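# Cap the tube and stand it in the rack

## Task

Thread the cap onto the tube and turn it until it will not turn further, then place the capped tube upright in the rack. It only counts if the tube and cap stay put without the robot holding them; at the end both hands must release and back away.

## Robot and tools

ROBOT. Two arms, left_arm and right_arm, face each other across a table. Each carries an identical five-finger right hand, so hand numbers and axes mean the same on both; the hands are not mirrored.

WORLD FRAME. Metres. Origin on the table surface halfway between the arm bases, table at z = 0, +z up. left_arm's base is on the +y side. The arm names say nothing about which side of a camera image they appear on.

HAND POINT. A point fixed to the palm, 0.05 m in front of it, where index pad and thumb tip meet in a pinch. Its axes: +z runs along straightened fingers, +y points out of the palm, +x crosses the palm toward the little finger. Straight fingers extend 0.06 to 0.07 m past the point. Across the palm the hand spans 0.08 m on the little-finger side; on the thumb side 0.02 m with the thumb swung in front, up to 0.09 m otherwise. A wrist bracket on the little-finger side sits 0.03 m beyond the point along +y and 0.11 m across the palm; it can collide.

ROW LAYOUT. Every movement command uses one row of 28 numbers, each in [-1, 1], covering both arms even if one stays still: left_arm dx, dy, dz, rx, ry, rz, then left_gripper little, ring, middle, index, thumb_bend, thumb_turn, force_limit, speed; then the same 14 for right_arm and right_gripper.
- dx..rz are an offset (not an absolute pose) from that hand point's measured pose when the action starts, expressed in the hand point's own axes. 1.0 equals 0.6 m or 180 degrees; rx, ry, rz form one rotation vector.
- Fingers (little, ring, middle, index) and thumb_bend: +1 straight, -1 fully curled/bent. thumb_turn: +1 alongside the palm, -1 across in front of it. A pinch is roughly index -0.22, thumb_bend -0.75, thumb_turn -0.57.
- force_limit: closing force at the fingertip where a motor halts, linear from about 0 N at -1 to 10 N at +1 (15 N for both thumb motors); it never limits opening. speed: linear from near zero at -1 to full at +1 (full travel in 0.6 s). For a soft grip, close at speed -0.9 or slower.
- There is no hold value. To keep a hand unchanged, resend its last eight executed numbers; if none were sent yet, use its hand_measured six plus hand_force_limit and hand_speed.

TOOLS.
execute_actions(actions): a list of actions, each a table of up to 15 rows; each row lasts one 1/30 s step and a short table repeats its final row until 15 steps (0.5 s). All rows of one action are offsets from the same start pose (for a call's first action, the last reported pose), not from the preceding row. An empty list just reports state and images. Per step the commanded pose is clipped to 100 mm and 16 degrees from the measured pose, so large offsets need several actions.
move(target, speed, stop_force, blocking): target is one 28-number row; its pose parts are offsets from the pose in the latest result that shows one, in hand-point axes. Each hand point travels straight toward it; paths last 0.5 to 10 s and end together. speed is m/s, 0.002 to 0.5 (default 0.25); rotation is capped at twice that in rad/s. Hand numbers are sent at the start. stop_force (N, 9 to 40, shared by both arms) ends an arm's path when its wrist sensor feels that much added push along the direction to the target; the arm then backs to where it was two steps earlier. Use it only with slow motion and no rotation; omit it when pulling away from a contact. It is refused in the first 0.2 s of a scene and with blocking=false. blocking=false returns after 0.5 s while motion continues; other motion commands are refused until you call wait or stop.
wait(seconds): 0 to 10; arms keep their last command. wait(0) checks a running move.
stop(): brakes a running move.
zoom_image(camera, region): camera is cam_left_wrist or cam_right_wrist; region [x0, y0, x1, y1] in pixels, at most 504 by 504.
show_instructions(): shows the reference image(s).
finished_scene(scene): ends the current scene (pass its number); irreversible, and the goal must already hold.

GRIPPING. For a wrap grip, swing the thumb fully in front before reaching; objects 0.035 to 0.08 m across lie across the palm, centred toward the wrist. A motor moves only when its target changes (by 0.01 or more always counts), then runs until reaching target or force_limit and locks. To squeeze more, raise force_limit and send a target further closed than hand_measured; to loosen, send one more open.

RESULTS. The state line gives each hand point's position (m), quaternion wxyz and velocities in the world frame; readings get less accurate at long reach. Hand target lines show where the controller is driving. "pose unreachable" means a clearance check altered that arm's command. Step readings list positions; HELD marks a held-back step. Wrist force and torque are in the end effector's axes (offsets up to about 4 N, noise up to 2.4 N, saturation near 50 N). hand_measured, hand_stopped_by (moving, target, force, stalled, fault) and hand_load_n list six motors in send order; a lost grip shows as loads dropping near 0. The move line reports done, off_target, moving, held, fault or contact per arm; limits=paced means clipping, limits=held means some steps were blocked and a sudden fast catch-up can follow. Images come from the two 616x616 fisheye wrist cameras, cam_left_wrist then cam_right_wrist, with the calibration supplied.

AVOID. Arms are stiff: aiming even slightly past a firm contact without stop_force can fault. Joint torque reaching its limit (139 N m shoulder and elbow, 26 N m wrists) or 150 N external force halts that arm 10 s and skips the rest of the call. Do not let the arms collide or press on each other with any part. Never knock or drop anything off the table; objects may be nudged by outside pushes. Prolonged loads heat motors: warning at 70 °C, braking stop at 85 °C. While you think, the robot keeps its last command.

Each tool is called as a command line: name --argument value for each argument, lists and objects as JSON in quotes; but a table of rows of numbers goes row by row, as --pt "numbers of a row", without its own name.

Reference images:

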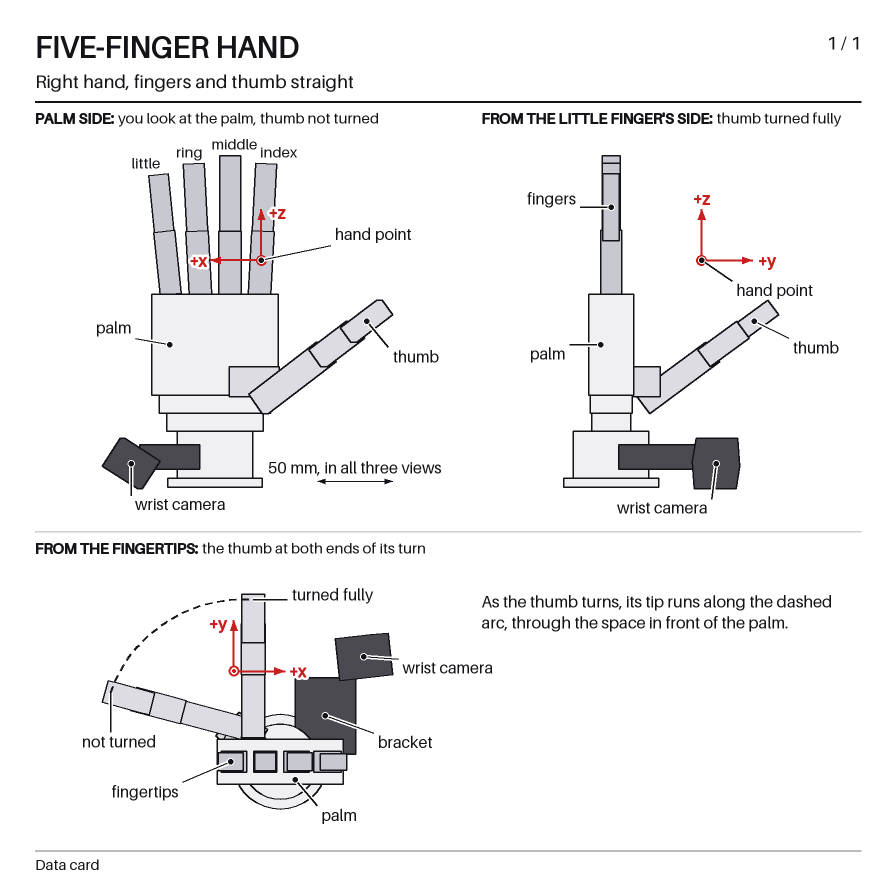

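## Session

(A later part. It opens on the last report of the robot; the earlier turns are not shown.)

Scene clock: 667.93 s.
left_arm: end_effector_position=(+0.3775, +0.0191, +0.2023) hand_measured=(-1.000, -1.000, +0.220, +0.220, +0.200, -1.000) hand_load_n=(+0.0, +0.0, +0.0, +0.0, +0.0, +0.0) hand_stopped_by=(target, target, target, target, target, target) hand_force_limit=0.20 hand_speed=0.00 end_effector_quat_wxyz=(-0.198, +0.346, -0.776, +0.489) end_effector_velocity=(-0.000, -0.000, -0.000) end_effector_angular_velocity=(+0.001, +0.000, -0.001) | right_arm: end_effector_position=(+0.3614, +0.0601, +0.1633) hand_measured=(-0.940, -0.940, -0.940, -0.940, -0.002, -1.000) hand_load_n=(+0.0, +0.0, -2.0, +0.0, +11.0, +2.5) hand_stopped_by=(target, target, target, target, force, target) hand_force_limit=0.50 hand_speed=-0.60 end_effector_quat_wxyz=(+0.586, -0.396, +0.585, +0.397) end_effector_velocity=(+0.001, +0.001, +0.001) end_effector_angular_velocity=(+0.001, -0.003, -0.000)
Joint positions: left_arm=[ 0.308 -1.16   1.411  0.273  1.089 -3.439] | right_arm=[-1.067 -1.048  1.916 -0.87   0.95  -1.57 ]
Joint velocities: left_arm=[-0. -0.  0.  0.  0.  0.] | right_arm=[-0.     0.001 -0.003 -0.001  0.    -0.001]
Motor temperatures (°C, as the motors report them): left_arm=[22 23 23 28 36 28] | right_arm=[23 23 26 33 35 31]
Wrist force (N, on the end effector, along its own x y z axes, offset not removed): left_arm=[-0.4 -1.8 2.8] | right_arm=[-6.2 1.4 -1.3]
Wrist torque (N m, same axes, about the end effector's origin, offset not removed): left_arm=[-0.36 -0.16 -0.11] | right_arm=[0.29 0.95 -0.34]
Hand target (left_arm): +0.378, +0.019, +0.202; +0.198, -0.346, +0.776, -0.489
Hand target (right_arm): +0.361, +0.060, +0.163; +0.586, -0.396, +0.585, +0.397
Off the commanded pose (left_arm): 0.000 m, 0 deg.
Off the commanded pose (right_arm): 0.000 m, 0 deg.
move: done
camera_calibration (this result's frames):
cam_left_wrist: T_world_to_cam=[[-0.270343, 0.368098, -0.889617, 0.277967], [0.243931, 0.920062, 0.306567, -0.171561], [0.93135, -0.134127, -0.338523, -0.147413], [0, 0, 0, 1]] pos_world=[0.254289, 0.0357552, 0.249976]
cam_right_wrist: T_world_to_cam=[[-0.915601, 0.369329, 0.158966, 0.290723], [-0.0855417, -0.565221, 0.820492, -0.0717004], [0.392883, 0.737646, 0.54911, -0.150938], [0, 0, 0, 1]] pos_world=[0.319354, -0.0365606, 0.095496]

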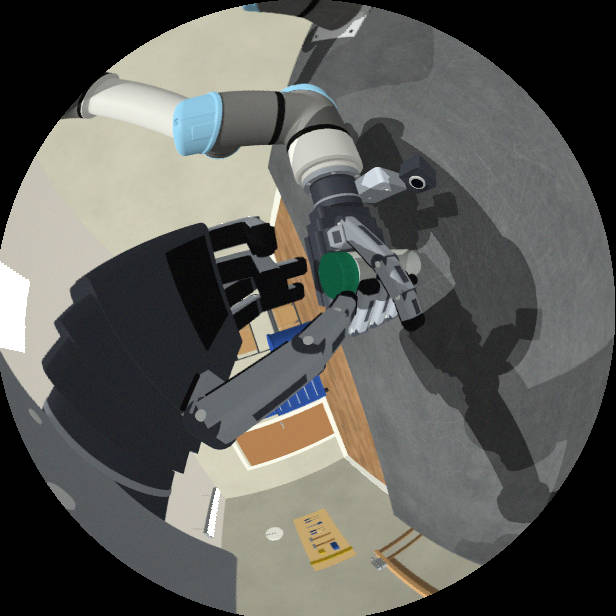

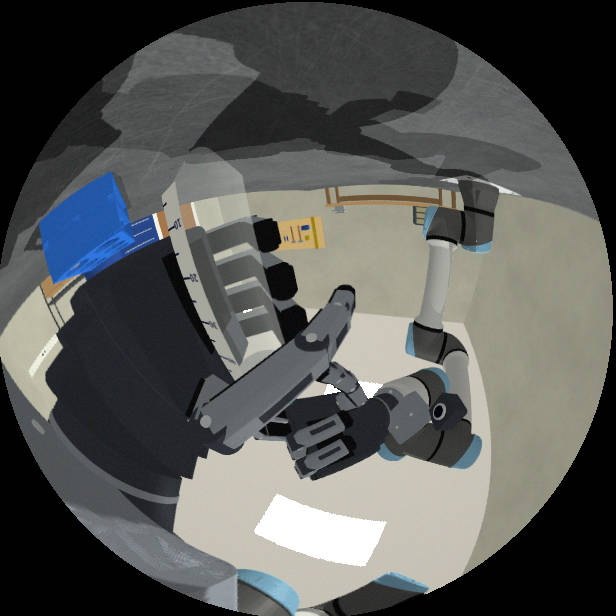

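move --target '[0.0108,-0.0022,0.0052,0,0,0,-1,-1,0.22,0.22,0.2,-1,0.2,0,0,0,0,0,0,0,-0.94,-0.94,-0.94,-0.94,-1,-1,0.5,-0.6]'

move --target '[-0.0007,0.021,0.0105,0,0,0,-1,-1,0.22,0.22,0.2,-1,0.2,0,0,0,0,0,0,0,-0.94,-0.94,-0.94,-0.94,-1,-1,0.5,-0.6]' --speed 0.007 --stop_force 9

zoom_image --camera "cam_left_wrist" --region '[290,240,390,340]'

Scene clock: 678.23 s.
left_arm: end_effector_position=(+0.3756, +0.0122, +0.2022) hand_measured=(-1.000, -1.000, +0.220, +0.220, +0.200, -1.000) hand_load_n=(+0.0, +0.0, +0.0, +0.0, +0.0, +0.0) hand_stopped_by=(target, target, target, target, target, target) hand_force_limit=0.20 hand_speed=0.00 end_effector_quat_wxyz=(-0.198, +0.346, -0.776, +0.489) end_effector_velocity=(-0.001, -0.002, +0.000) end_effector_angular_velocity=(+0.001, +0.000, -0.002) | right_arm: end_effector_position=(+0.3614, +0.0601, +0.1633) hand_measured=(-0.940, -0.940, -0.940, -0.940, -0.002, -1.000) hand_load_n=(+0.0, +0.0, -2.0, +0.0, +11.0, +2.5) hand_stopped_by=(target, target, target, target, force, target) hand_force_limit=0.50 hand_speed=-0.60 end_effector_quat_wxyz=(+0.586, -0.396, +0.585, +0.397) end_effector_velocity=(+0.000, +0.000, +0.001) end_effector_angular_velocity=(+0.001, -0.003, -0.000)
Joint positions: left_arm=[ 0.301 -1.147  1.393  0.281  1.083 -3.443] | right_arm=[-1.067 -1.048  1.916 -0.87   0.95  -1.57 ]
Joint velocities: left_arm=[-0.003  0.003 -0.005  0.003 -0.001 -0.001] | right_arm=[-0.    -0.001 -0.    -0.001  0.    -0.   ]
Motor temperatures (°C, as the motors report them): left_arm=[22 23 23 28 36 28] | right_arm=[23 23 26 33 35 31]
Wrist force (N, on the end effector, along its own x y z axes, offset not removed): left_arm=[-1.0 -1.9 -0.8] | right_arm=[-2.2 2.1 0.0]
Wrist torque (N m, same axes, about the end effector's origin, offset not removed): left_arm=[-0.16 -0.03 -0.32] | right_arm=[0.35 0.50 0.04]
Hand target (left_arm): +0.376, +0.012, +0.202; +0.198, -0.346, +0.776, -0.489
Hand target (right_arm): +0.361, +0.060, +0.163; +0.586, -0.396, +0.585, +0.397
Off the commanded pose (left_arm): 0.000 m, 0 deg.
Off the commanded pose (right_arm): 0.000 m, 0 deg.
move: done
camera_calibration (this result's frames):
cam_left_wrist: T_world_to_cam=[[-0.270333, 0.368089, -0.889624, 0.279968], [0.243943, 0.920063, 0.306555, -0.164745], [0.931349, -0.134146, -0.338516, -0.146555], [0, 0, 0, 1]] pos_world=[0.252367, 0.0288632, 0.249959]
cam_right_wrist: T_world_to_cam=[[-0.915601, 0.369329, 0.158966, 0.290723], [-0.0855416, -0.565221, 0.820492, -0.0717005], [0.392883, 0.737646, 0.54911, -0.150938], [0, 0, 0, 1]] pos_world=[0.319354, -0.0365606, 0.095496]

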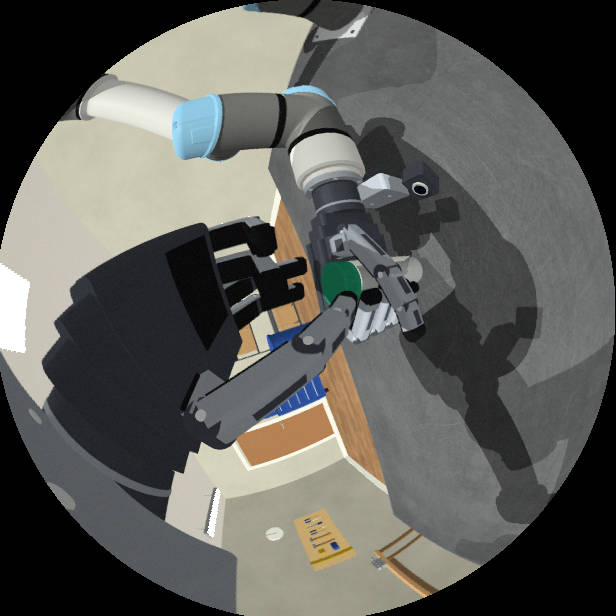

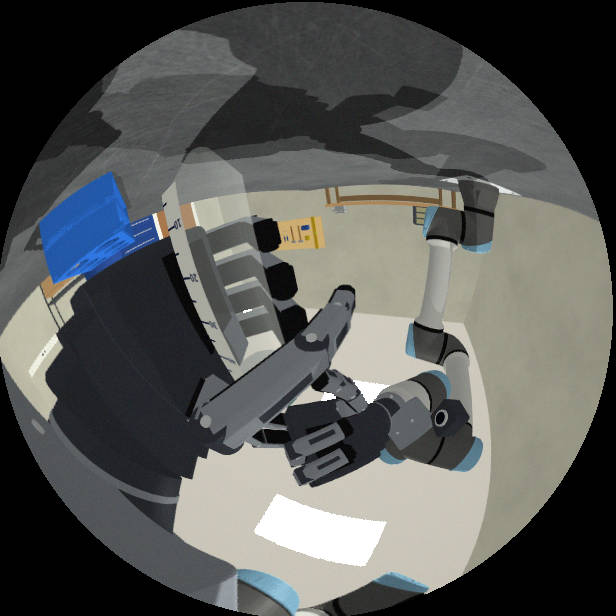

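Scene clock: 680.30 s.
left_arm: end_effector_position=(+0.3756, +0.0122, +0.1902) hand_measured=(-1.000, -1.000, +0.220, +0.220, +0.200, -1.000) hand_load_n=(+0.0, +0.0, +0.0, +0.0, +0.0, +0.0) hand_stopped_by=(target, target, target, target, target, target) hand_force_limit=0.20 hand_speed=0.00 end_effector_quat_wxyz=(-0.198, +0.346, -0.776, +0.489) end_effector_velocity=(+0.001, +0.000, +0.001) end_effector_angular_velocity=(+0.002, +0.000, +0.001) | right_arm: end_effector_position=(+0.3613, +0.0601, +0.1632) hand_measured=(-0.940, -0.940, -0.940, -0.940, -0.002, -1.000) hand_load_n=(+0.0, +0.0, -2.0, +0.0, +11.0, +2.5) hand_stopped_by=(target, target, target, target, force, target) hand_force_limit=0.50 hand_speed=-0.60 end_effector_quat_wxyz=(+0.586, -0.396, +0.585, +0.397) end_effector_velocity=(+0.000, +0.000, -0.000) end_effector_angular_velocity=(+0.000, +0.000, +0.000)
Joint positions: left_arm=[ 0.301 -1.14   1.414  0.253  1.083 -3.443] | right_arm=[-1.067 -1.048  1.916 -0.87   0.95  -1.57 ]
Joint velocities: left_arm=[ 0.001  0.    -0.004  0.006 -0.     0.   ] | right_arm=[ 0.     0.001 -0.001  0.    -0.     0.   ]
Motor temperatures (°C, as the motors report them): left_arm=[22 23 23 28 36 28] | right_arm=[23 23 26 33 35 31]
Wrist force (N, on the end effector, along its own x y z axes, offset not removed): left_arm=[-1.0 -12.4 -12.5] | right_arm=[15.7 -2.1 -0.6]
Wrist torque (N m, same axes, about the end effector's origin, offset not removed): left_arm=[1.50 0.57 -0.28] | right_arm=[-0.01 -0.79 1.10]
Hand target (left_arm): +0.376, +0.012, +0.191; +0.198, -0.346, +0.776, -0.489
Hand target (right_arm): +0.361, +0.060, +0.163; +0.586, -0.396, +0.585, +0.397
Off the commanded pose (left_arm): 0.002 m, 0 deg.
Off the commanded pose (right_arm): 0.000 m, 0 deg.
move: contact (left_arm)
camera_calibration (this result's frames):
cam_left_wrist: T_world_to_cam=[[-0.2704, 0.368165, -0.889572, 0.269312], [0.243941, 0.92004, 0.306625, -0.161093], [0.931331, -0.134092, -0.338589, -0.150606], [0, 0, 0, 1]] pos_world=[0.252383, 0.0288653, 0.237974]
cam_right_wrist: T_world_to_cam=[[-0.915573, 0.369348, 0.159088, 0.290695], [-0.0853944, -0.565126, 0.820573, -0.0716999], [0.392982, 0.737709, 0.548954, -0.150881], [0, 0, 0, 1]] pos_world=[0.319323, -0.0365804, 0.0954159]

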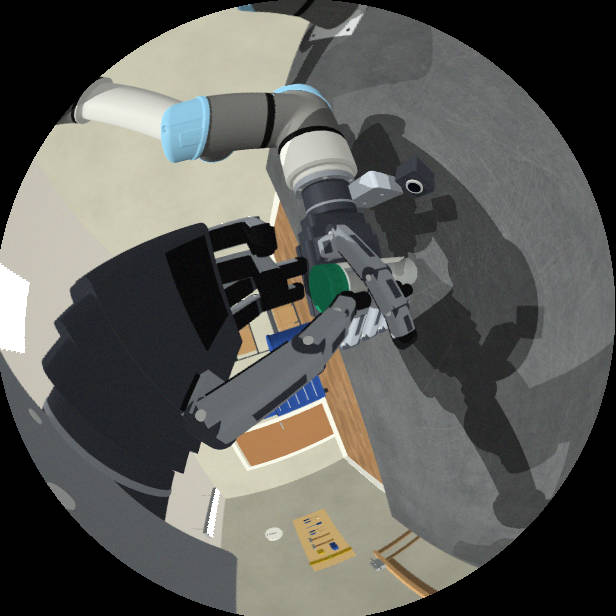

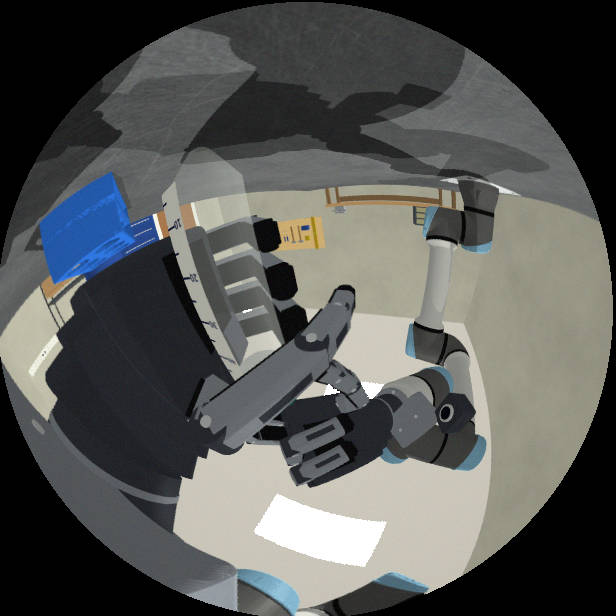

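Region (290, 240, 390, 340) of cam_left_wrist's 616x616 image, scaled by 5.040, with more detail than that image has.

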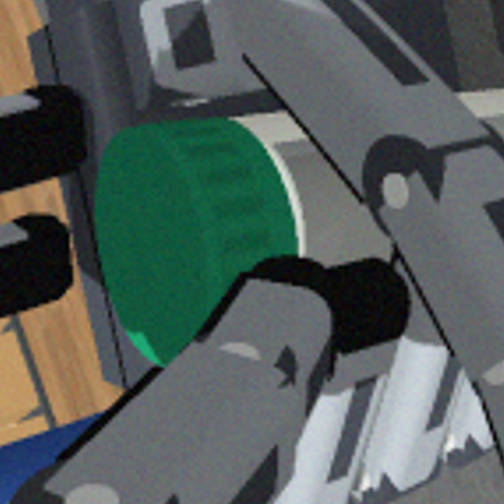

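move --target '[0.003,-0.09,-0.045,0,0,0,-1,-1,0.22,0.22,0.2,-1,0.2,0,-0.03,0,0,0,0,0,-0.94,-0.94,-0.94,-0.94,-1,-1,0.5,-0.6]' --speed 0.06

move --target '[-0.161,-0.109,0.2085,0,0,0,-1,-1,0.22,0.22,0.2,-1,0.2,0,0,-0.278,0.063,0,0,0,-0.94,-0.94,-0.94,-0.94,-1,-1,0.5,-0.6]' --speed 0.06

Scene clock: 694.20 s.
left_arm: end_effector_position=(+0.3755, +0.0123, +0.2505) hand_measured=(-1.000, -1.000, +0.220, +0.220, +0.200, -1.000) hand_load_n=(+0.0, +0.0, +0.0, +0.0, +0.0, +0.0) hand_stopped_by=(target, target, target, target, target, target) hand_force_limit=0.20 hand_speed=0.00 end_effector_quat_wxyz=(-0.198, +0.346, -0.776, +0.489) end_effector_velocity=(-0.001, -0.001, +0.002) end_effector_angular_velocity=(-0.001, -0.000, -0.002) | right_arm: end_effector_position=(+0.3613, +0.0601, +0.1811) hand_measured=(-0.940, -0.940, -0.940, -0.940, -0.002, -1.000) hand_load_n=(+0.0, +0.0, -2.0, +0.0, +11.0, +2.5) hand_stopped_by=(target, target, target, target, force, target) hand_force_limit=0.50 hand_speed=-0.60 end_effector_quat_wxyz=(+0.586, -0.396, +0.585, +0.397) end_effector_velocity=(-0.000, -0.000, -0.001) end_effector_angular_velocity=(-0.001, +0.001, +0.002)
Joint positions: left_arm=[ 0.301 -1.169  1.3    0.396  1.082 -3.442] | right_arm=[-1.067 -1.082  1.907 -0.828  0.949 -1.57 ]
Joint velocities: left_arm=[-0.001 -0.    -0.004  0.003  0.     0.   ] | right_arm=[-0.     0.001  0.     0.001 -0.002  0.   ]
Motor temperatures (°C, as the motors report them): left_arm=[22 23 23 28 36 28] | right_arm=[23 23 26 33 35 31]
Wrist force (N, on the end effector, along its own x y z axes, offset not removed): left_arm=[-2.3 1.1 1.0] | right_arm=[-2.4 -1.4 3.4]
Wrist torque (N m, same axes, about the end effector's origin, offset not removed): left_arm=[0.39 0.35 -0.25] | right_arm=[-0.24 0.13 -0.15]
Hand target (left_arm): +0.376, +0.012, +0.251; +0.198, -0.346, +0.776, -0.489
Hand target (right_arm): +0.361, +0.060, +0.181; +0.586, -0.396, +0.585, +0.397
Off the commanded pose (left_arm): 0.000 m, 0 deg.
Off the commanded pose (right_arm): 0.000 m, 0 deg.
move: done
camera_calibration (this result's frames):
cam_left_wrist: T_world_to_cam=[[-0.270188, 0.368343, -0.889563, 0.32276], [0.244, 0.91996, 0.306819, -0.17972], [0.931377, -0.134155, -0.338438, -0.130137], [0, 0, 0, 1]] pos_world=[0.252264, 0.0289907, 0.298213]
cam_right_wrist: T_world_to_cam=[[-0.915572, 0.369329, 0.159139, 0.287844], [-0.0853465, -0.565146, 0.820564, -0.0864563], [0.392995, 0.737704, 0.548952, -0.160704], [0, 0, 0, 1]] pos_world=[0.319319, -0.0366176, 0.113355]

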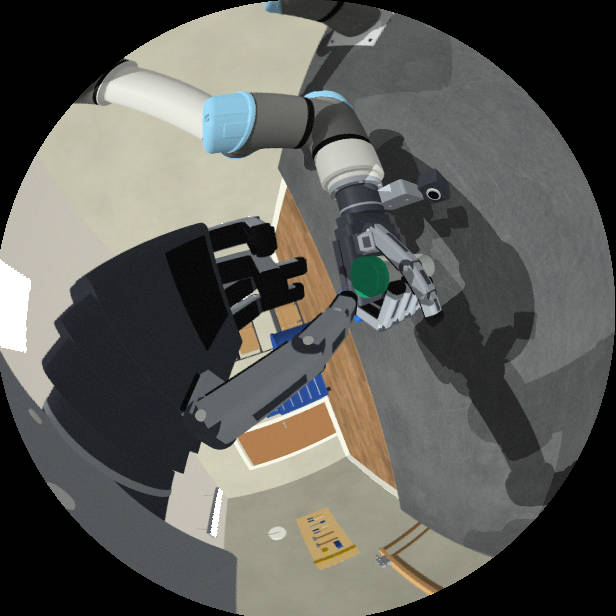

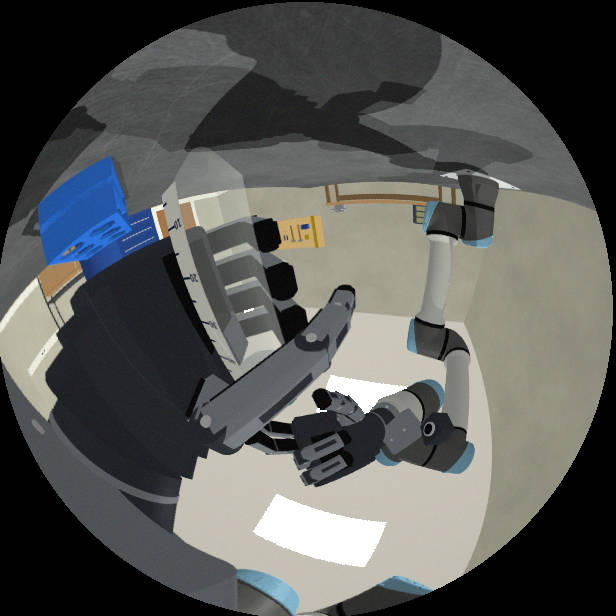

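Scene clock: 697.47 s.
left_arm: end_effector_position=(+0.5445, -0.0134, +0.2506) hand_measured=(-1.000, -1.000, +0.220, +0.220, +0.200, -1.000) hand_load_n=(+0.0, +0.0, +0.0, +0.0, +0.0, +0.0) hand_stopped_by=(target, target, target, target, target, target) hand_force_limit=0.20 hand_speed=0.00 end_effector_quat_wxyz=(-0.198, +0.346, -0.776, +0.489) end_effector_velocity=(+0.001, -0.000, -0.001) end_effector_angular_velocity=(+0.002, +0.002, +0.000) | right_arm: end_effector_position=(+0.5301, +0.0332, +0.1810) hand_measured=(-0.940, -0.940, -0.940, -0.940, -0.002, -1.000) hand_load_n=(+0.0, +0.0, -2.0, +0.0, +11.0, +2.5) hand_stopped_by=(target, target, target, target, force, target) hand_force_limit=0.50 hand_speed=-0.60 end_effector_quat_wxyz=(+0.586, -0.396, +0.585, +0.397) end_effector_velocity=(+0.001, -0.000, -0.001) end_effector_angular_velocity=(-0.001, -0.001, +0.001)
Joint positions: left_arm=[ 0.561 -0.846  0.783  0.54   1.311 -3.308] | right_arm=[-1.261 -0.884  1.548 -0.667  0.756 -1.569]
Joint velocities: left_arm=[ 0.002  0.006 -0.01   0.006  0.002  0.001] | right_arm=[-0.001  0.002 -0.003  0.002 -0.002 -0.002]
Motor temperatures (°C, as the motors report them): left_arm=[22 23 23 28 36 28] | right_arm=[23 23 26 33 35 31]
Wrist force (N, on the end effector, along its own x y z axes, offset not removed): left_arm=[-1.6 0.7 0.7] | right_arm=[-1.2 1.4 1.5]
Wrist torque (N m, same axes, about the end effector's origin, offset not removed): left_arm=[0.15 0.14 -0.07] | right_arm=[0.13 0.04 -0.10]
Hand target (left_arm): +0.545, -0.013, +0.251; +0.198, -0.346, +0.776, -0.489
Hand target (right_arm): +0.530, +0.033, +0.181; +0.586, -0.396, +0.585, +0.397
Off the commanded pose (left_arm): 0.000 m, 0 deg.
Off the commanded pose (right_arm): 0.000 m, 0 deg.
move: done
camera_calibration (this result's frames):
cam_left_wrist: T_world_to_cam=[[-0.269987, 0.368327, -0.88963, 0.377829], [0.243937, 0.919964, 0.306856, -0.197337], [0.931451, -0.134167, -0.338227, -0.291067], [0, 0, 0, 1]] pos_world=[0.421261, 0.00332656, 0.298235]
cam_right_wrist: T_world_to_cam=[[-0.915536, 0.369327, 0.159348, 0.452244], [-0.0852052, -0.565234, 0.820518, -0.0872601], [0.393108, 0.737637, 0.548961, -0.207165], [0, 0, 0, 1]] pos_world=[0.488049, -0.063536, 0.11326]

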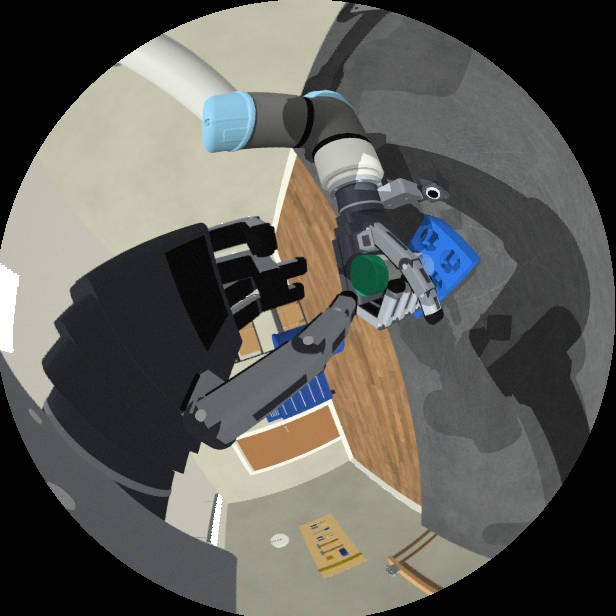

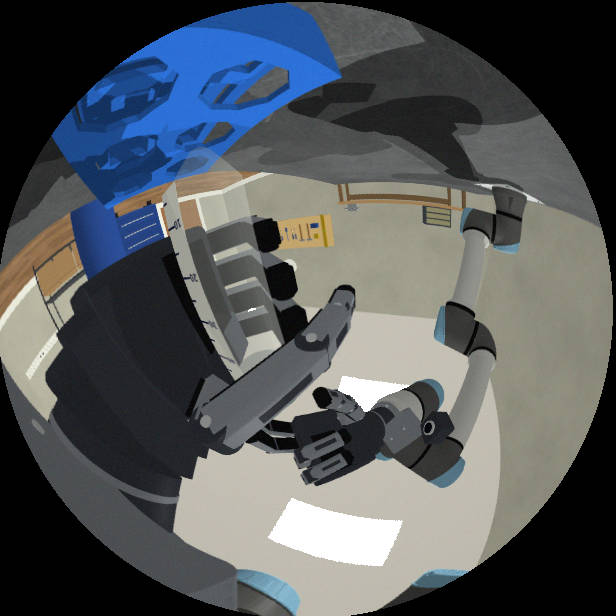

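move --target '[-0.002,0.06,0.03,0,0,0,-1,-1,0.22,0.22,0.2,-1,0.2,0,0.052,0,0,0,0,0,-0.94,-0.94,-0.94,-0.94,-1,-1,0.5,-0.6]' --speed 0.012 --stop_force 9

Scene clock: 708.37 s.
left_arm: end_effector_position=(+0.5446, -0.0134, +0.2105) hand_measured=(-1.000, -1.000, +0.220, +0.220, +0.200, -1.000) hand_load_n=(+0.0, +0.0, +0.0, +0.0, +0.0, +0.0) hand_stopped_by=(target, target, target, target, target, target) hand_force_limit=0.20 hand_speed=0.00 end_effector_quat_wxyz=(-0.198, +0.346, -0.776, +0.489) end_effector_velocity=(+0.001, +0.000, -0.002) end_effector_angular_velocity=(-0.000, +0.000, +0.000) | right_arm: end_effector_position=(+0.5301, +0.0333, +0.1500) hand_measured=(-0.940, -0.940, -0.940, -0.940, -0.002, -1.000) hand_load_n=(+0.0, +0.0, -2.0, +0.0, +11.0, +2.5) hand_stopped_by=(target, target, target, target, force, target) hand_force_limit=0.50 hand_speed=-0.60 end_effector_quat_wxyz=(+0.586, -0.396, +0.585, +0.397) end_effector_velocity=(+0.001, +0.000, -0.001) end_effector_angular_velocity=(+0.001, -0.001, -0.001)
Joint positions: left_arm=[ 0.561 -0.847  0.887  0.437  1.311 -3.308] | right_arm=[-1.26  -0.837  1.561 -0.727  0.756 -1.569]
Joint velocities: left_arm=[ 0.001  0.     0.004 -0.005  0.001  0.   ] | right_arm=[ 0.     0.002 -0.    -0.004  0.001  0.   ]
Motor temperatures (°C, as the motors report them): left_arm=[22 23 23 28 36 28] | right_arm=[23 23 26 33 35 31]
Wrist force (N, on the end effector, along its own x y z axes, offset not removed): left_arm=[-1.5 -0.1 -2.4] | right_arm=[-4.3 -1.5 1.7]
Wrist torque (N m, same axes, about the end effector's origin, offset not removed): left_arm=[0.27 0.32 0.02] | right_arm=[-0.33 0.59 -0.15]
Hand target (left_arm): +0.545, -0.013, +0.210; +0.198, -0.346, +0.776, -0.489
Hand target (right_arm): +0.530, +0.033, +0.150; +0.586, -0.396, +0.585, +0.397
Off the commanded pose (left_arm): 0.000 m, 0 deg.
Off the commanded pose (right_arm): 0.000 m, 0 deg.
move: done
camera_calibration (this result's frames):
cam_left_wrist: T_world_to_cam=[[-0.269989, 0.368356, -0.889618, 0.342225], [0.243944, 0.919953, 0.306883, -0.185013], [0.931449, -0.134162, -0.338235, -0.304718], [0, 0, 0, 1]] pos_world=[0.421359, 0.00326089, 0.25816]
cam_right_wrist: T_world_to_cam=[[-0.915536, 0.369328, 0.159346, 0.457144], [-0.0852026, -0.565225, 0.820525, -0.0617582], [0.393109, 0.737643, 0.548952, -0.19018], [0, 0, 0, 1]] pos_world=[0.488031, -0.0634585, 0.0822294]

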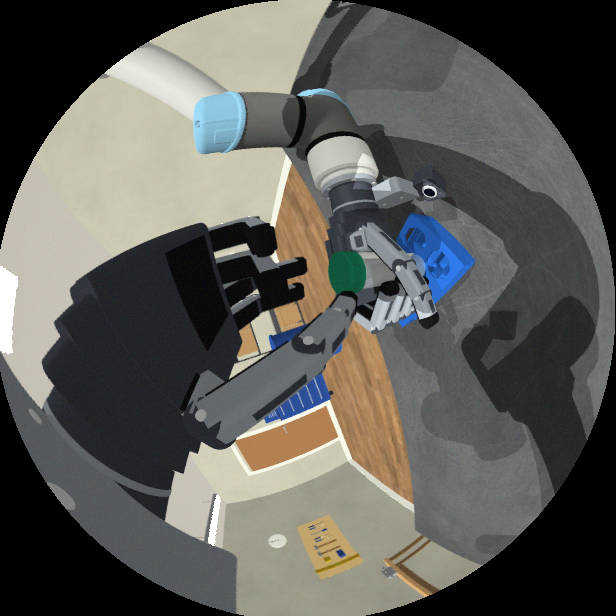

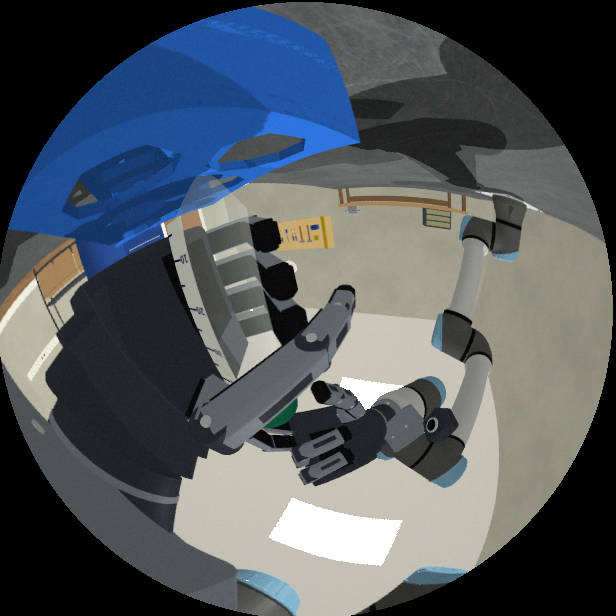

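move --target '[0,0.008,0.004,0,0,0,-1,-1,0.22,0.22,0.2,-1,0.2,0,0.007,0,0.011,0,0,0,-0.94,-0.94,-0.94,-0.94,-1,-1,0.5,-0.6]' --speed 0.008 --stop_force 9

zoom_image --camera "cam_left_wrist" --region '[290,200,450,360]'

Scene clock: 719.20 s.
left_arm: end_effector_position=(+0.5445, -0.0136, +0.2052) hand_measured=(-1.000, -1.000, +0.220, +0.220, +0.200, -1.000) hand_load_n=(+0.0, +0.0, +0.0, +0.0, +0.0, +0.0) hand_stopped_by=(target, target, target, target, target, target) hand_force_limit=0.20 hand_speed=0.00 end_effector_quat_wxyz=(-0.198, +0.346, -0.776, +0.489) end_effector_velocity=(+0.000, +0.000, -0.001) end_effector_angular_velocity=(-0.000, -0.001, +0.001) | right_arm: end_effector_position=(+0.5325, +0.0393, +0.1459) hand_measured=(-0.940, -0.940, -0.940, -0.940, -0.002, -1.000) hand_load_n=(+0.0, +0.0, -2.0, +0.0, +11.0, +2.5) hand_stopped_by=(target, target, target, target, force, target) hand_force_limit=0.50 hand_speed=-0.60 end_effector_quat_wxyz=(+0.586, -0.396, +0.585, +0.397) end_effector_velocity=(+0.000, +0.001, -0.001) end_effector_angular_velocity=(-0.000, +0.001, +0.000)
Joint positions: left_arm=[ 0.561 -0.846  0.899  0.424  1.311 -3.308] | right_arm=[-1.252 -0.821  1.543 -0.725  0.764 -1.569]
Joint velocities: left_arm=[ 0.     0.     0.002 -0.003 -0.001 -0.   ] | right_arm=[ 0.002  0.003 -0.003  0.001  0.001 -0.   ]
Motor temperatures (°C, as the motors report them): left_arm=[22 23 23 28 36 28] | right_arm=[23 23 26 33 35 31]
Wrist force (N, on the end effector, along its own x y z axes, offset not removed): left_arm=[-1.2 -1.8 -4.3] | right_arm=[-1.8 -1.9 -0.5]
Wrist torque (N m, same axes, about the end effector's origin, offset not removed): left_arm=[0.14 0.28 -0.04] | right_arm=[-0.30 0.21 0.00]
Hand target (left_arm): +0.545, -0.014, +0.205; +0.198, -0.346, +0.776, -0.489
Hand target (right_arm): +0.533, +0.039, +0.146; +0.586, -0.396, +0.585, +0.397
Off the commanded pose (left_arm): 0.000 m, 0 deg.
Off the commanded pose (right_arm): 0.000 m, 0 deg.
move: done
camera_calibration (this result's frames):
cam_left_wrist: T_world_to_cam=[[-0.269996, 0.368361, -0.889614, 0.337549], [0.243944, 0.919952, 0.306887, -0.183256], [0.931447, -0.134158, -0.338243, -0.30643], [0, 0, 0, 1]] pos_world=[0.421264, 0.00313627, 0.252879]
cam_right_wrist: T_world_to_cam=[[-0.915529, 0.369326, 0.159388, 0.457778], [-0.0851712, -0.565239, 0.820519, -0.0547793], [0.393131, 0.737634, 0.548948, -0.193334], [0, 0, 0, 1]] pos_world=[0.490449, -0.0574233, 0.0781134]

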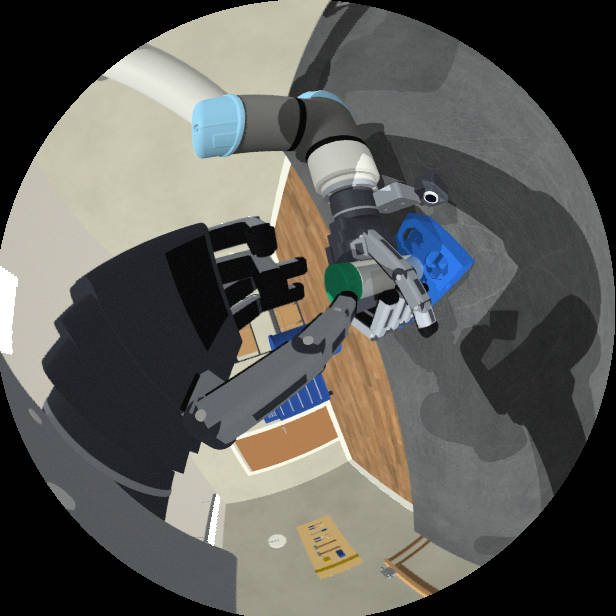

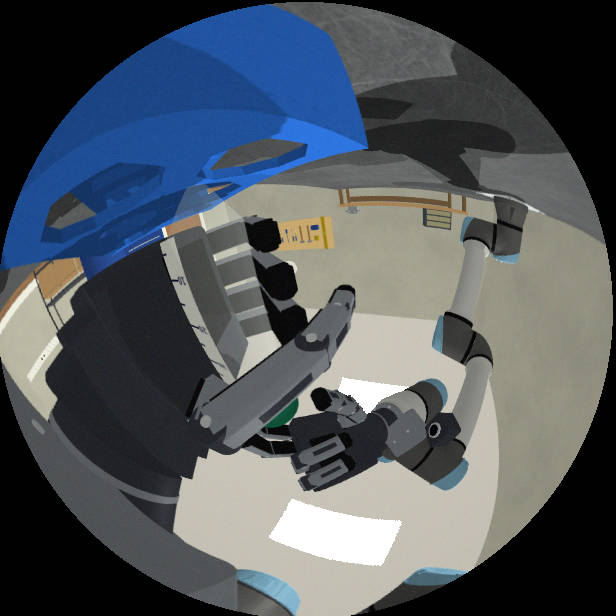

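Region (290, 200, 450, 360) of cam_left_wrist's 616x616 image, scaled by 3.150, with more detail than that image has.

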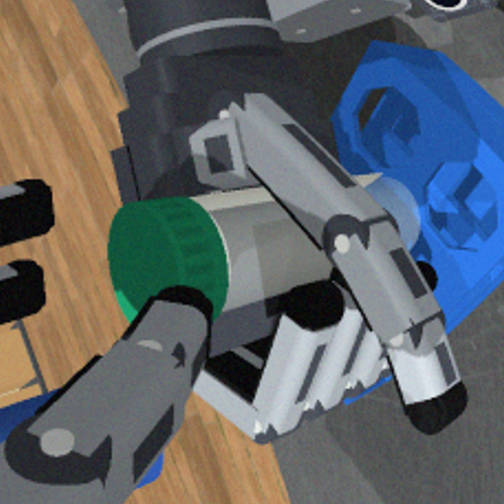

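Descend 18 mm, slightly -y.

move --target '[0.001,0.026,0.015,0,0,0,-1,-1,0.25,0.25,0.2,-1,0.2,0,0,0,0,0,0,0,-0.94,-0.94,-0.94,-0.94,-1,-1,0.5,-0.6]' --speed 0.008 --stop_force 9

zoom_image --camera "cam_left_wrist" --region '[290,240,390,340]'

Scene clock: 736.30 s.
left_arm: end_effector_position=(+0.5446, -0.0151, +0.1874) hand_measured=(-1.000, -1.000, +0.250, +0.250, +0.200, -1.000) hand_load_n=(+0.0, +0.0, +0.0, +0.0, +0.0, +0.0) hand_stopped_by=(target, target, target, target, target, target) hand_force_limit=0.20 hand_speed=0.00 end_effector_quat_wxyz=(-0.198, +0.346, -0.776, +0.489) end_effector_velocity=(+0.001, +0.000, -0.001) end_effector_angular_velocity=(-0.001, -0.001, +0.001) | right_arm: end_effector_position=(+0.5325, +0.0393, +0.1459) hand_measured=(-0.940, -0.940, -0.940, -0.940, -0.002, -1.000) hand_load_n=(+0.0, +0.0, -2.0, +0.0, +11.0, +2.5) hand_stopped_by=(target, target, target, target, force, target) hand_force_limit=0.50 hand_speed=-0.60 end_effector_quat_wxyz=(+0.586, -0.396, +0.585, +0.397) end_effector_velocity=(-0.001, -0.000, -0.001) end_effector_angular_velocity=(-0.001, -0.000, +0.001)
Joint positions: left_arm=[ 0.56  -0.838  0.931  0.384  1.31  -3.309] | right_arm=[-1.252 -0.821  1.543 -0.725  0.764 -1.569]
Joint velocities: left_arm=[ 0.001  0.001  0.002 -0.004 -0.    -0.   ] | right_arm=[-0.     0.     0.001 -0.    -0.001 -0.002]
Motor temperatures (°C, as the motors report them): left_arm=[22 23 23 28 36 28] | right_arm=[23 23 26 33 35 31]
Wrist force (N, on the end effector, along its own x y z axes, offset not removed): left_arm=[-0.3 -0.3 -3.5] | right_arm=[-3.4 -1.6 1.7]
Wrist torque (N m, same axes, about the end effector's origin, offset not removed): left_arm=[0.31 0.00 -0.09] | right_arm=[-0.25 0.45 -0.19]
Hand target (left_arm): +0.545, -0.015, +0.187; +0.198, -0.346, +0.776, -0.489
Hand target (right_arm): +0.532, +0.039, +0.146; +0.586, -0.396, +0.585, +0.397
Off the commanded pose (left_arm): 0.000 m, 0 deg.
Off the commanded pose (right_arm): 0.000 m, 0 deg.
move: done
camera_calibration (this result's frames):
cam_left_wrist: T_world_to_cam=[[-0.270004, 0.368368, -0.889608, 0.32229], [0.243946, 0.91995, 0.306892, -0.176346], [0.931444, -0.134154, -0.338252, -0.312715], [0, 0, 0, 1]] pos_world=[0.421315, 0.0015561, 0.235054]
cam_right_wrist: T_world_to_cam=[[-0.915538, 0.369307, 0.159378, 0.457763], [-0.085154, -0.565213, 0.820538, -0.0547786], [0.393113, 0.737662, 0.548923, -0.193319], [0, 0, 0, 1]] pos_world=[0.490431, -0.0574128, 0.0781076]

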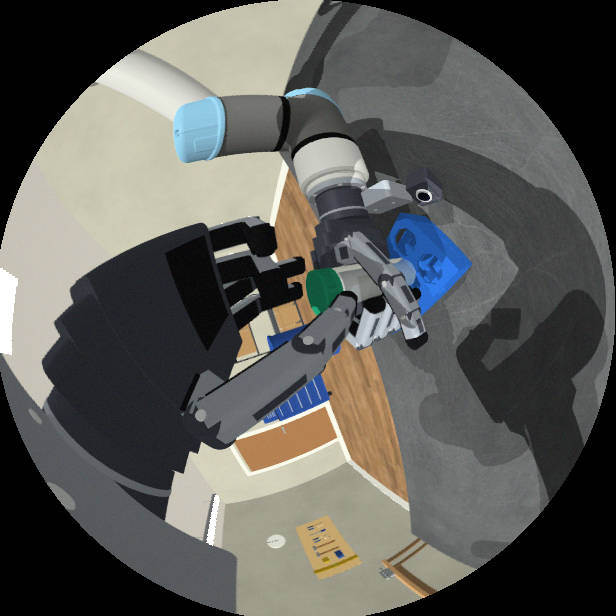

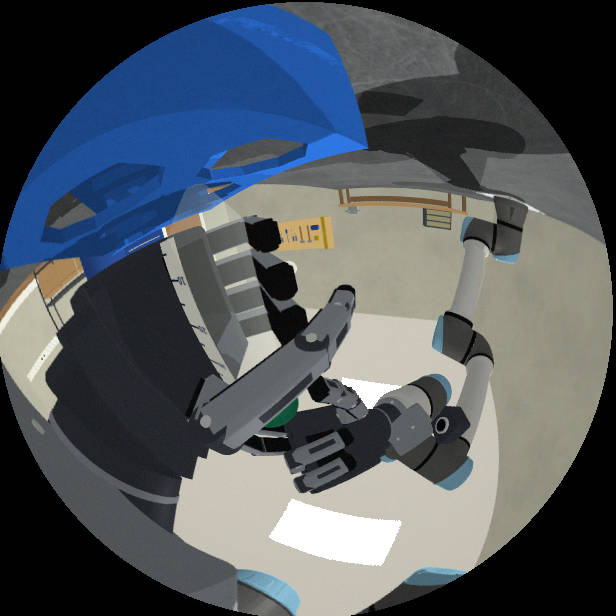

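Region (290, 240, 390, 340) of cam_left_wrist's 616x616 image, scaled by 5.040, with more detail than that image has.

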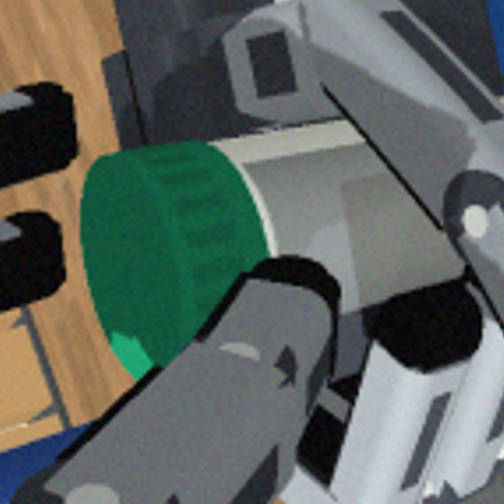

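move --target '[0,0.0025,0.0045,0,0,0,-1,-1,0.25,0.25,0.1,-1,0.2,0,0,0,0,0,0,0,-0.94,-0.94,-0.94,-0.94,-1,-1,0.5,-0.6]' --speed 0.01

move --target '[0,0,0,0,0,0,-1,-1,-0.3,-0.3,-0.4,-1,0.2,-0.85,0,0,0,0,0,0,-0.94,-0.94,-0.94,-0.94,0.8,-1,0.5,-0.6]'

Scene clock: 748.40 s.
left_arm: end_effector_position=(+0.5457, -0.0164, +0.1849) hand_measured=(-1.000, -1.000, +0.250, +0.250, +0.100, -1.000) hand_load_n=(+0.0, +0.0, +0.0, +0.0, +0.0, +0.0) hand_stopped_by=(target, target, target, target, target, target) hand_force_limit=0.20 hand_speed=0.00 end_effector_quat_wxyz=(-0.198, +0.346, -0.776, +0.489) end_effector_velocity=(+0.001, +0.000, -0.001) end_effector_angular_velocity=(+0.001, -0.000, +0.000) | right_arm: end_effector_position=(+0.5325, +0.0393, +0.1459) hand_measured=(-0.940, -0.940, -0.940, -0.940, -0.002, -1.000) hand_load_n=(+0.0, +0.0, -2.0, +0.0, +11.0, +2.5) hand_stopped_by=(target, target, target, target, force, target) hand_force_limit=0.50 hand_speed=-0.60 end_effector_quat_wxyz=(+0.586, -0.396, +0.585, +0.397) end_effector_velocity=(+0.000, +0.000, +0.001) end_effector_angular_velocity=(+0.001, -0.002, +0.000)
Joint positions: left_arm=[ 0.561 -0.832  0.928  0.382  1.311 -3.308] | right_arm=[-1.252 -0.821  1.543 -0.725  0.764 -1.569]
Joint velocities: left_arm=[ 0.002  0.002 -0.001 -0.001  0.001  0.001] | right_arm=[-0.    -0.001 -0.001 -0.001 -0.     0.   ]
Motor temperatures (°C, as the motors report them): left_arm=[22 23 23 28 36 28] | right_arm=[23 23 26 33 35 31]
Wrist force (N, on the end effector, along its own x y z axes, offset not removed): left_arm=[-4.7 1.9 -1.5] | right_arm=[0.3 3.3 3.8]
Wrist torque (N m, same axes, about the end effector's origin, offset not removed): left_arm=[0.66 0.70 -0.34] | right_arm=[0.39 -0.23 0.17]
Hand target (left_arm): +0.546, -0.016, +0.185; +0.198, -0.346, +0.776, -0.489
Hand target (right_arm): +0.532, +0.039, +0.146; +0.586, -0.396, +0.585, +0.397
Off the commanded pose (left_arm): 0.000 m, 0 deg.
Off the commanded pose (right_arm): 0.000 m, 0 deg.
move: done
camera_calibration (this result's frames):
cam_left_wrist: T_world_to_cam=[[-0.270082, 0.368301, -0.889612, 0.320893], [0.24394, 0.919978, 0.306814, -0.174727], [0.931423, -0.134147, -0.338313, -0.314784], [0, 0, 0, 1]] pos_world=[0.422487, 0.000332733, 0.232584]
cam_right_wrist: T_world_to_cam=[[-0.915529, 0.369326, 0.159388, 0.457778], [-0.0851712, -0.565238, 0.820519, -0.0547794], [0.393131, 0.737634, 0.548948, -0.193333], [0, 0, 0, 1]] pos_world=[0.490449, -0.0574234, 0.0781134]

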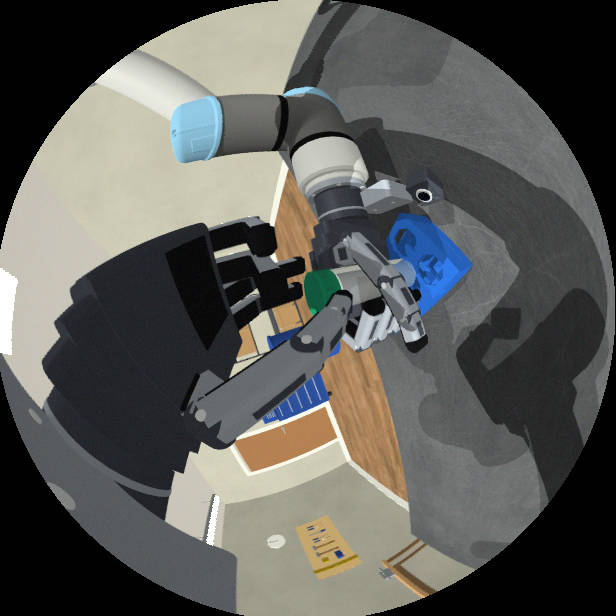

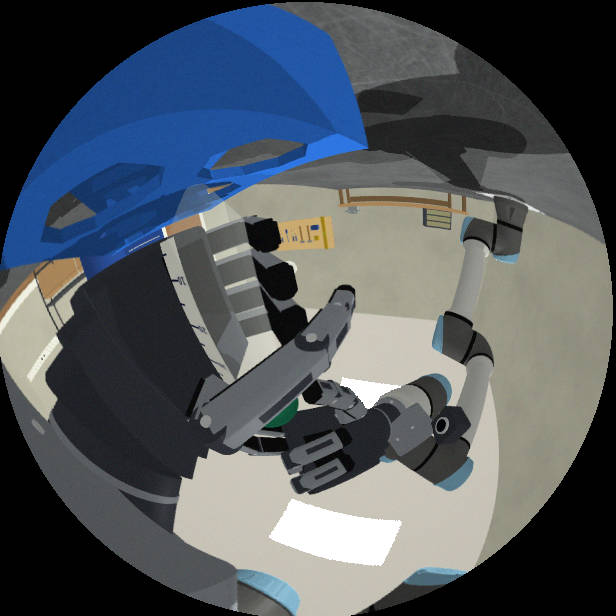

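Scene clock: 750.60 s.
left_arm: end_effector_position=(+0.5458, -0.0164, +0.1849) hand_measured=(-1.000, -1.000, +0.046, +0.028, -0.024, -1.000) hand_load_n=(+0.0, +0.0, +5.5, +6.0, +9.5, +0.0) hand_stopped_by=(target, target, force, force, force, target) hand_force_limit=0.20 hand_speed=-0.85 end_effector_quat_wxyz=(-0.198, +0.346, -0.776, +0.489) end_effector_velocity=(+0.001, +0.001, +0.000) end_effector_angular_velocity=(+0.001, -0.000, +0.002) | right_arm: end_effector_position=(+0.5325, +0.0393, +0.1459) hand_measured=(-0.940, -0.940, -0.940, -0.940, +0.800, -1.000) hand_load_n=(+0.0, +0.0, +0.0, +0.0, +0.0, +0.0) hand_stopped_by=(target, target, target, target, target, target) hand_force_limit=0.50 hand_speed=-0.60 end_effector_quat_wxyz=(+0.586, -0.396, +0.585, +0.397) end_effector_velocity=(+0.000, +0.000, +0.000) end_effector_angular_velocity=(+0.001, +0.000, +0.001)
Joint positions: left_arm=[ 0.561 -0.832  0.928  0.382  1.311 -3.308] | right_arm=[-1.252 -0.821  1.543 -0.725  0.764 -1.569]
Joint velocities: left_arm=[ 0.001  0.    -0.     0.    -0.001  0.   ] | right_arm=[-0.     0.    -0.001 -0.001 -0.001  0.001]
Motor temperatures (°C, as the motors report them): left_arm=[22 23 23 28 36 28] | right_arm=[23 23 26 33 35 31]
Wrist force (N, on the end effector, along its own x y z axes, offset not removed): left_arm=[0.2 0.3 -5.6] | right_arm=[-1.2 0.8 1.9]
Wrist torque (N m, same axes, about the end effector's origin, offset not removed): left_arm=[0.64 -0.13 -0.13] | right_arm=[0.07 0.09 0.06]
Hand target (left_arm): +0.546, -0.016, +0.185; +0.198, -0.346, +0.776, -0.489
Hand target (right_arm): +0.532, +0.039, +0.146; +0.586, -0.396, +0.585, +0.397
Off the commanded pose (left_arm): 0.000 m, 0 deg.
Off the commanded pose (right_arm): 0.000 m, 0 deg.
move: done
camera_calibration (this result's frames):
cam_left_wrist: T_world_to_cam=[[-0.270026, 0.36828, -0.889638, 0.320899], [0.243935, 0.919983, 0.306801, -0.174727], [0.931441, -0.13417, -0.338256, -0.314813], [0, 0, 0, 1]] pos_world=[0.422503, 0.000326977, 0.232603]
cam_right_wrist: T_world_to_cam=[[-0.915529, 0.369326, 0.159388, 0.457778], [-0.0851712, -0.565238, 0.820519, -0.0547794], [0.393131, 0.737634, 0.548948, -0.193333], [0, 0, 0, 1]] pos_world=[0.490449, -0.0574234, 0.0781135]

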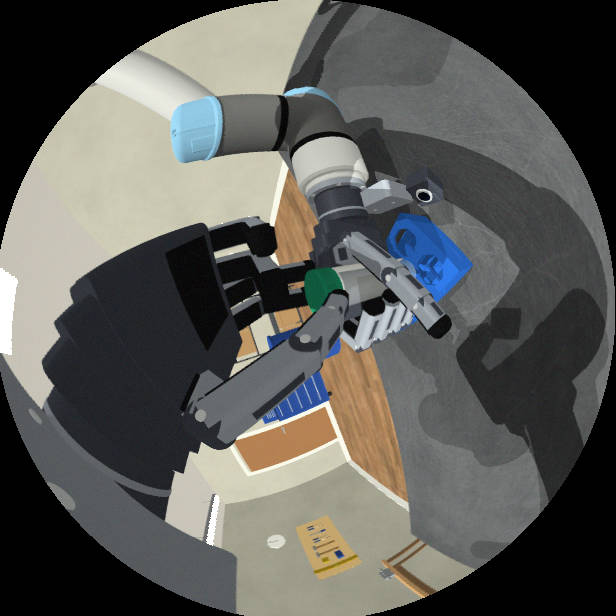

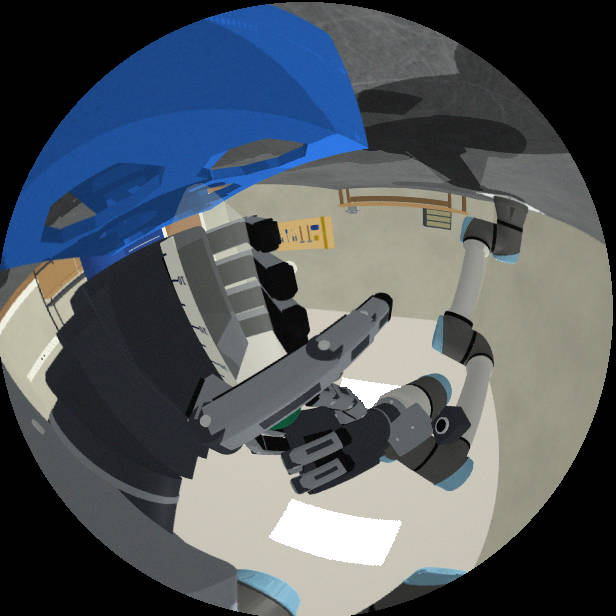

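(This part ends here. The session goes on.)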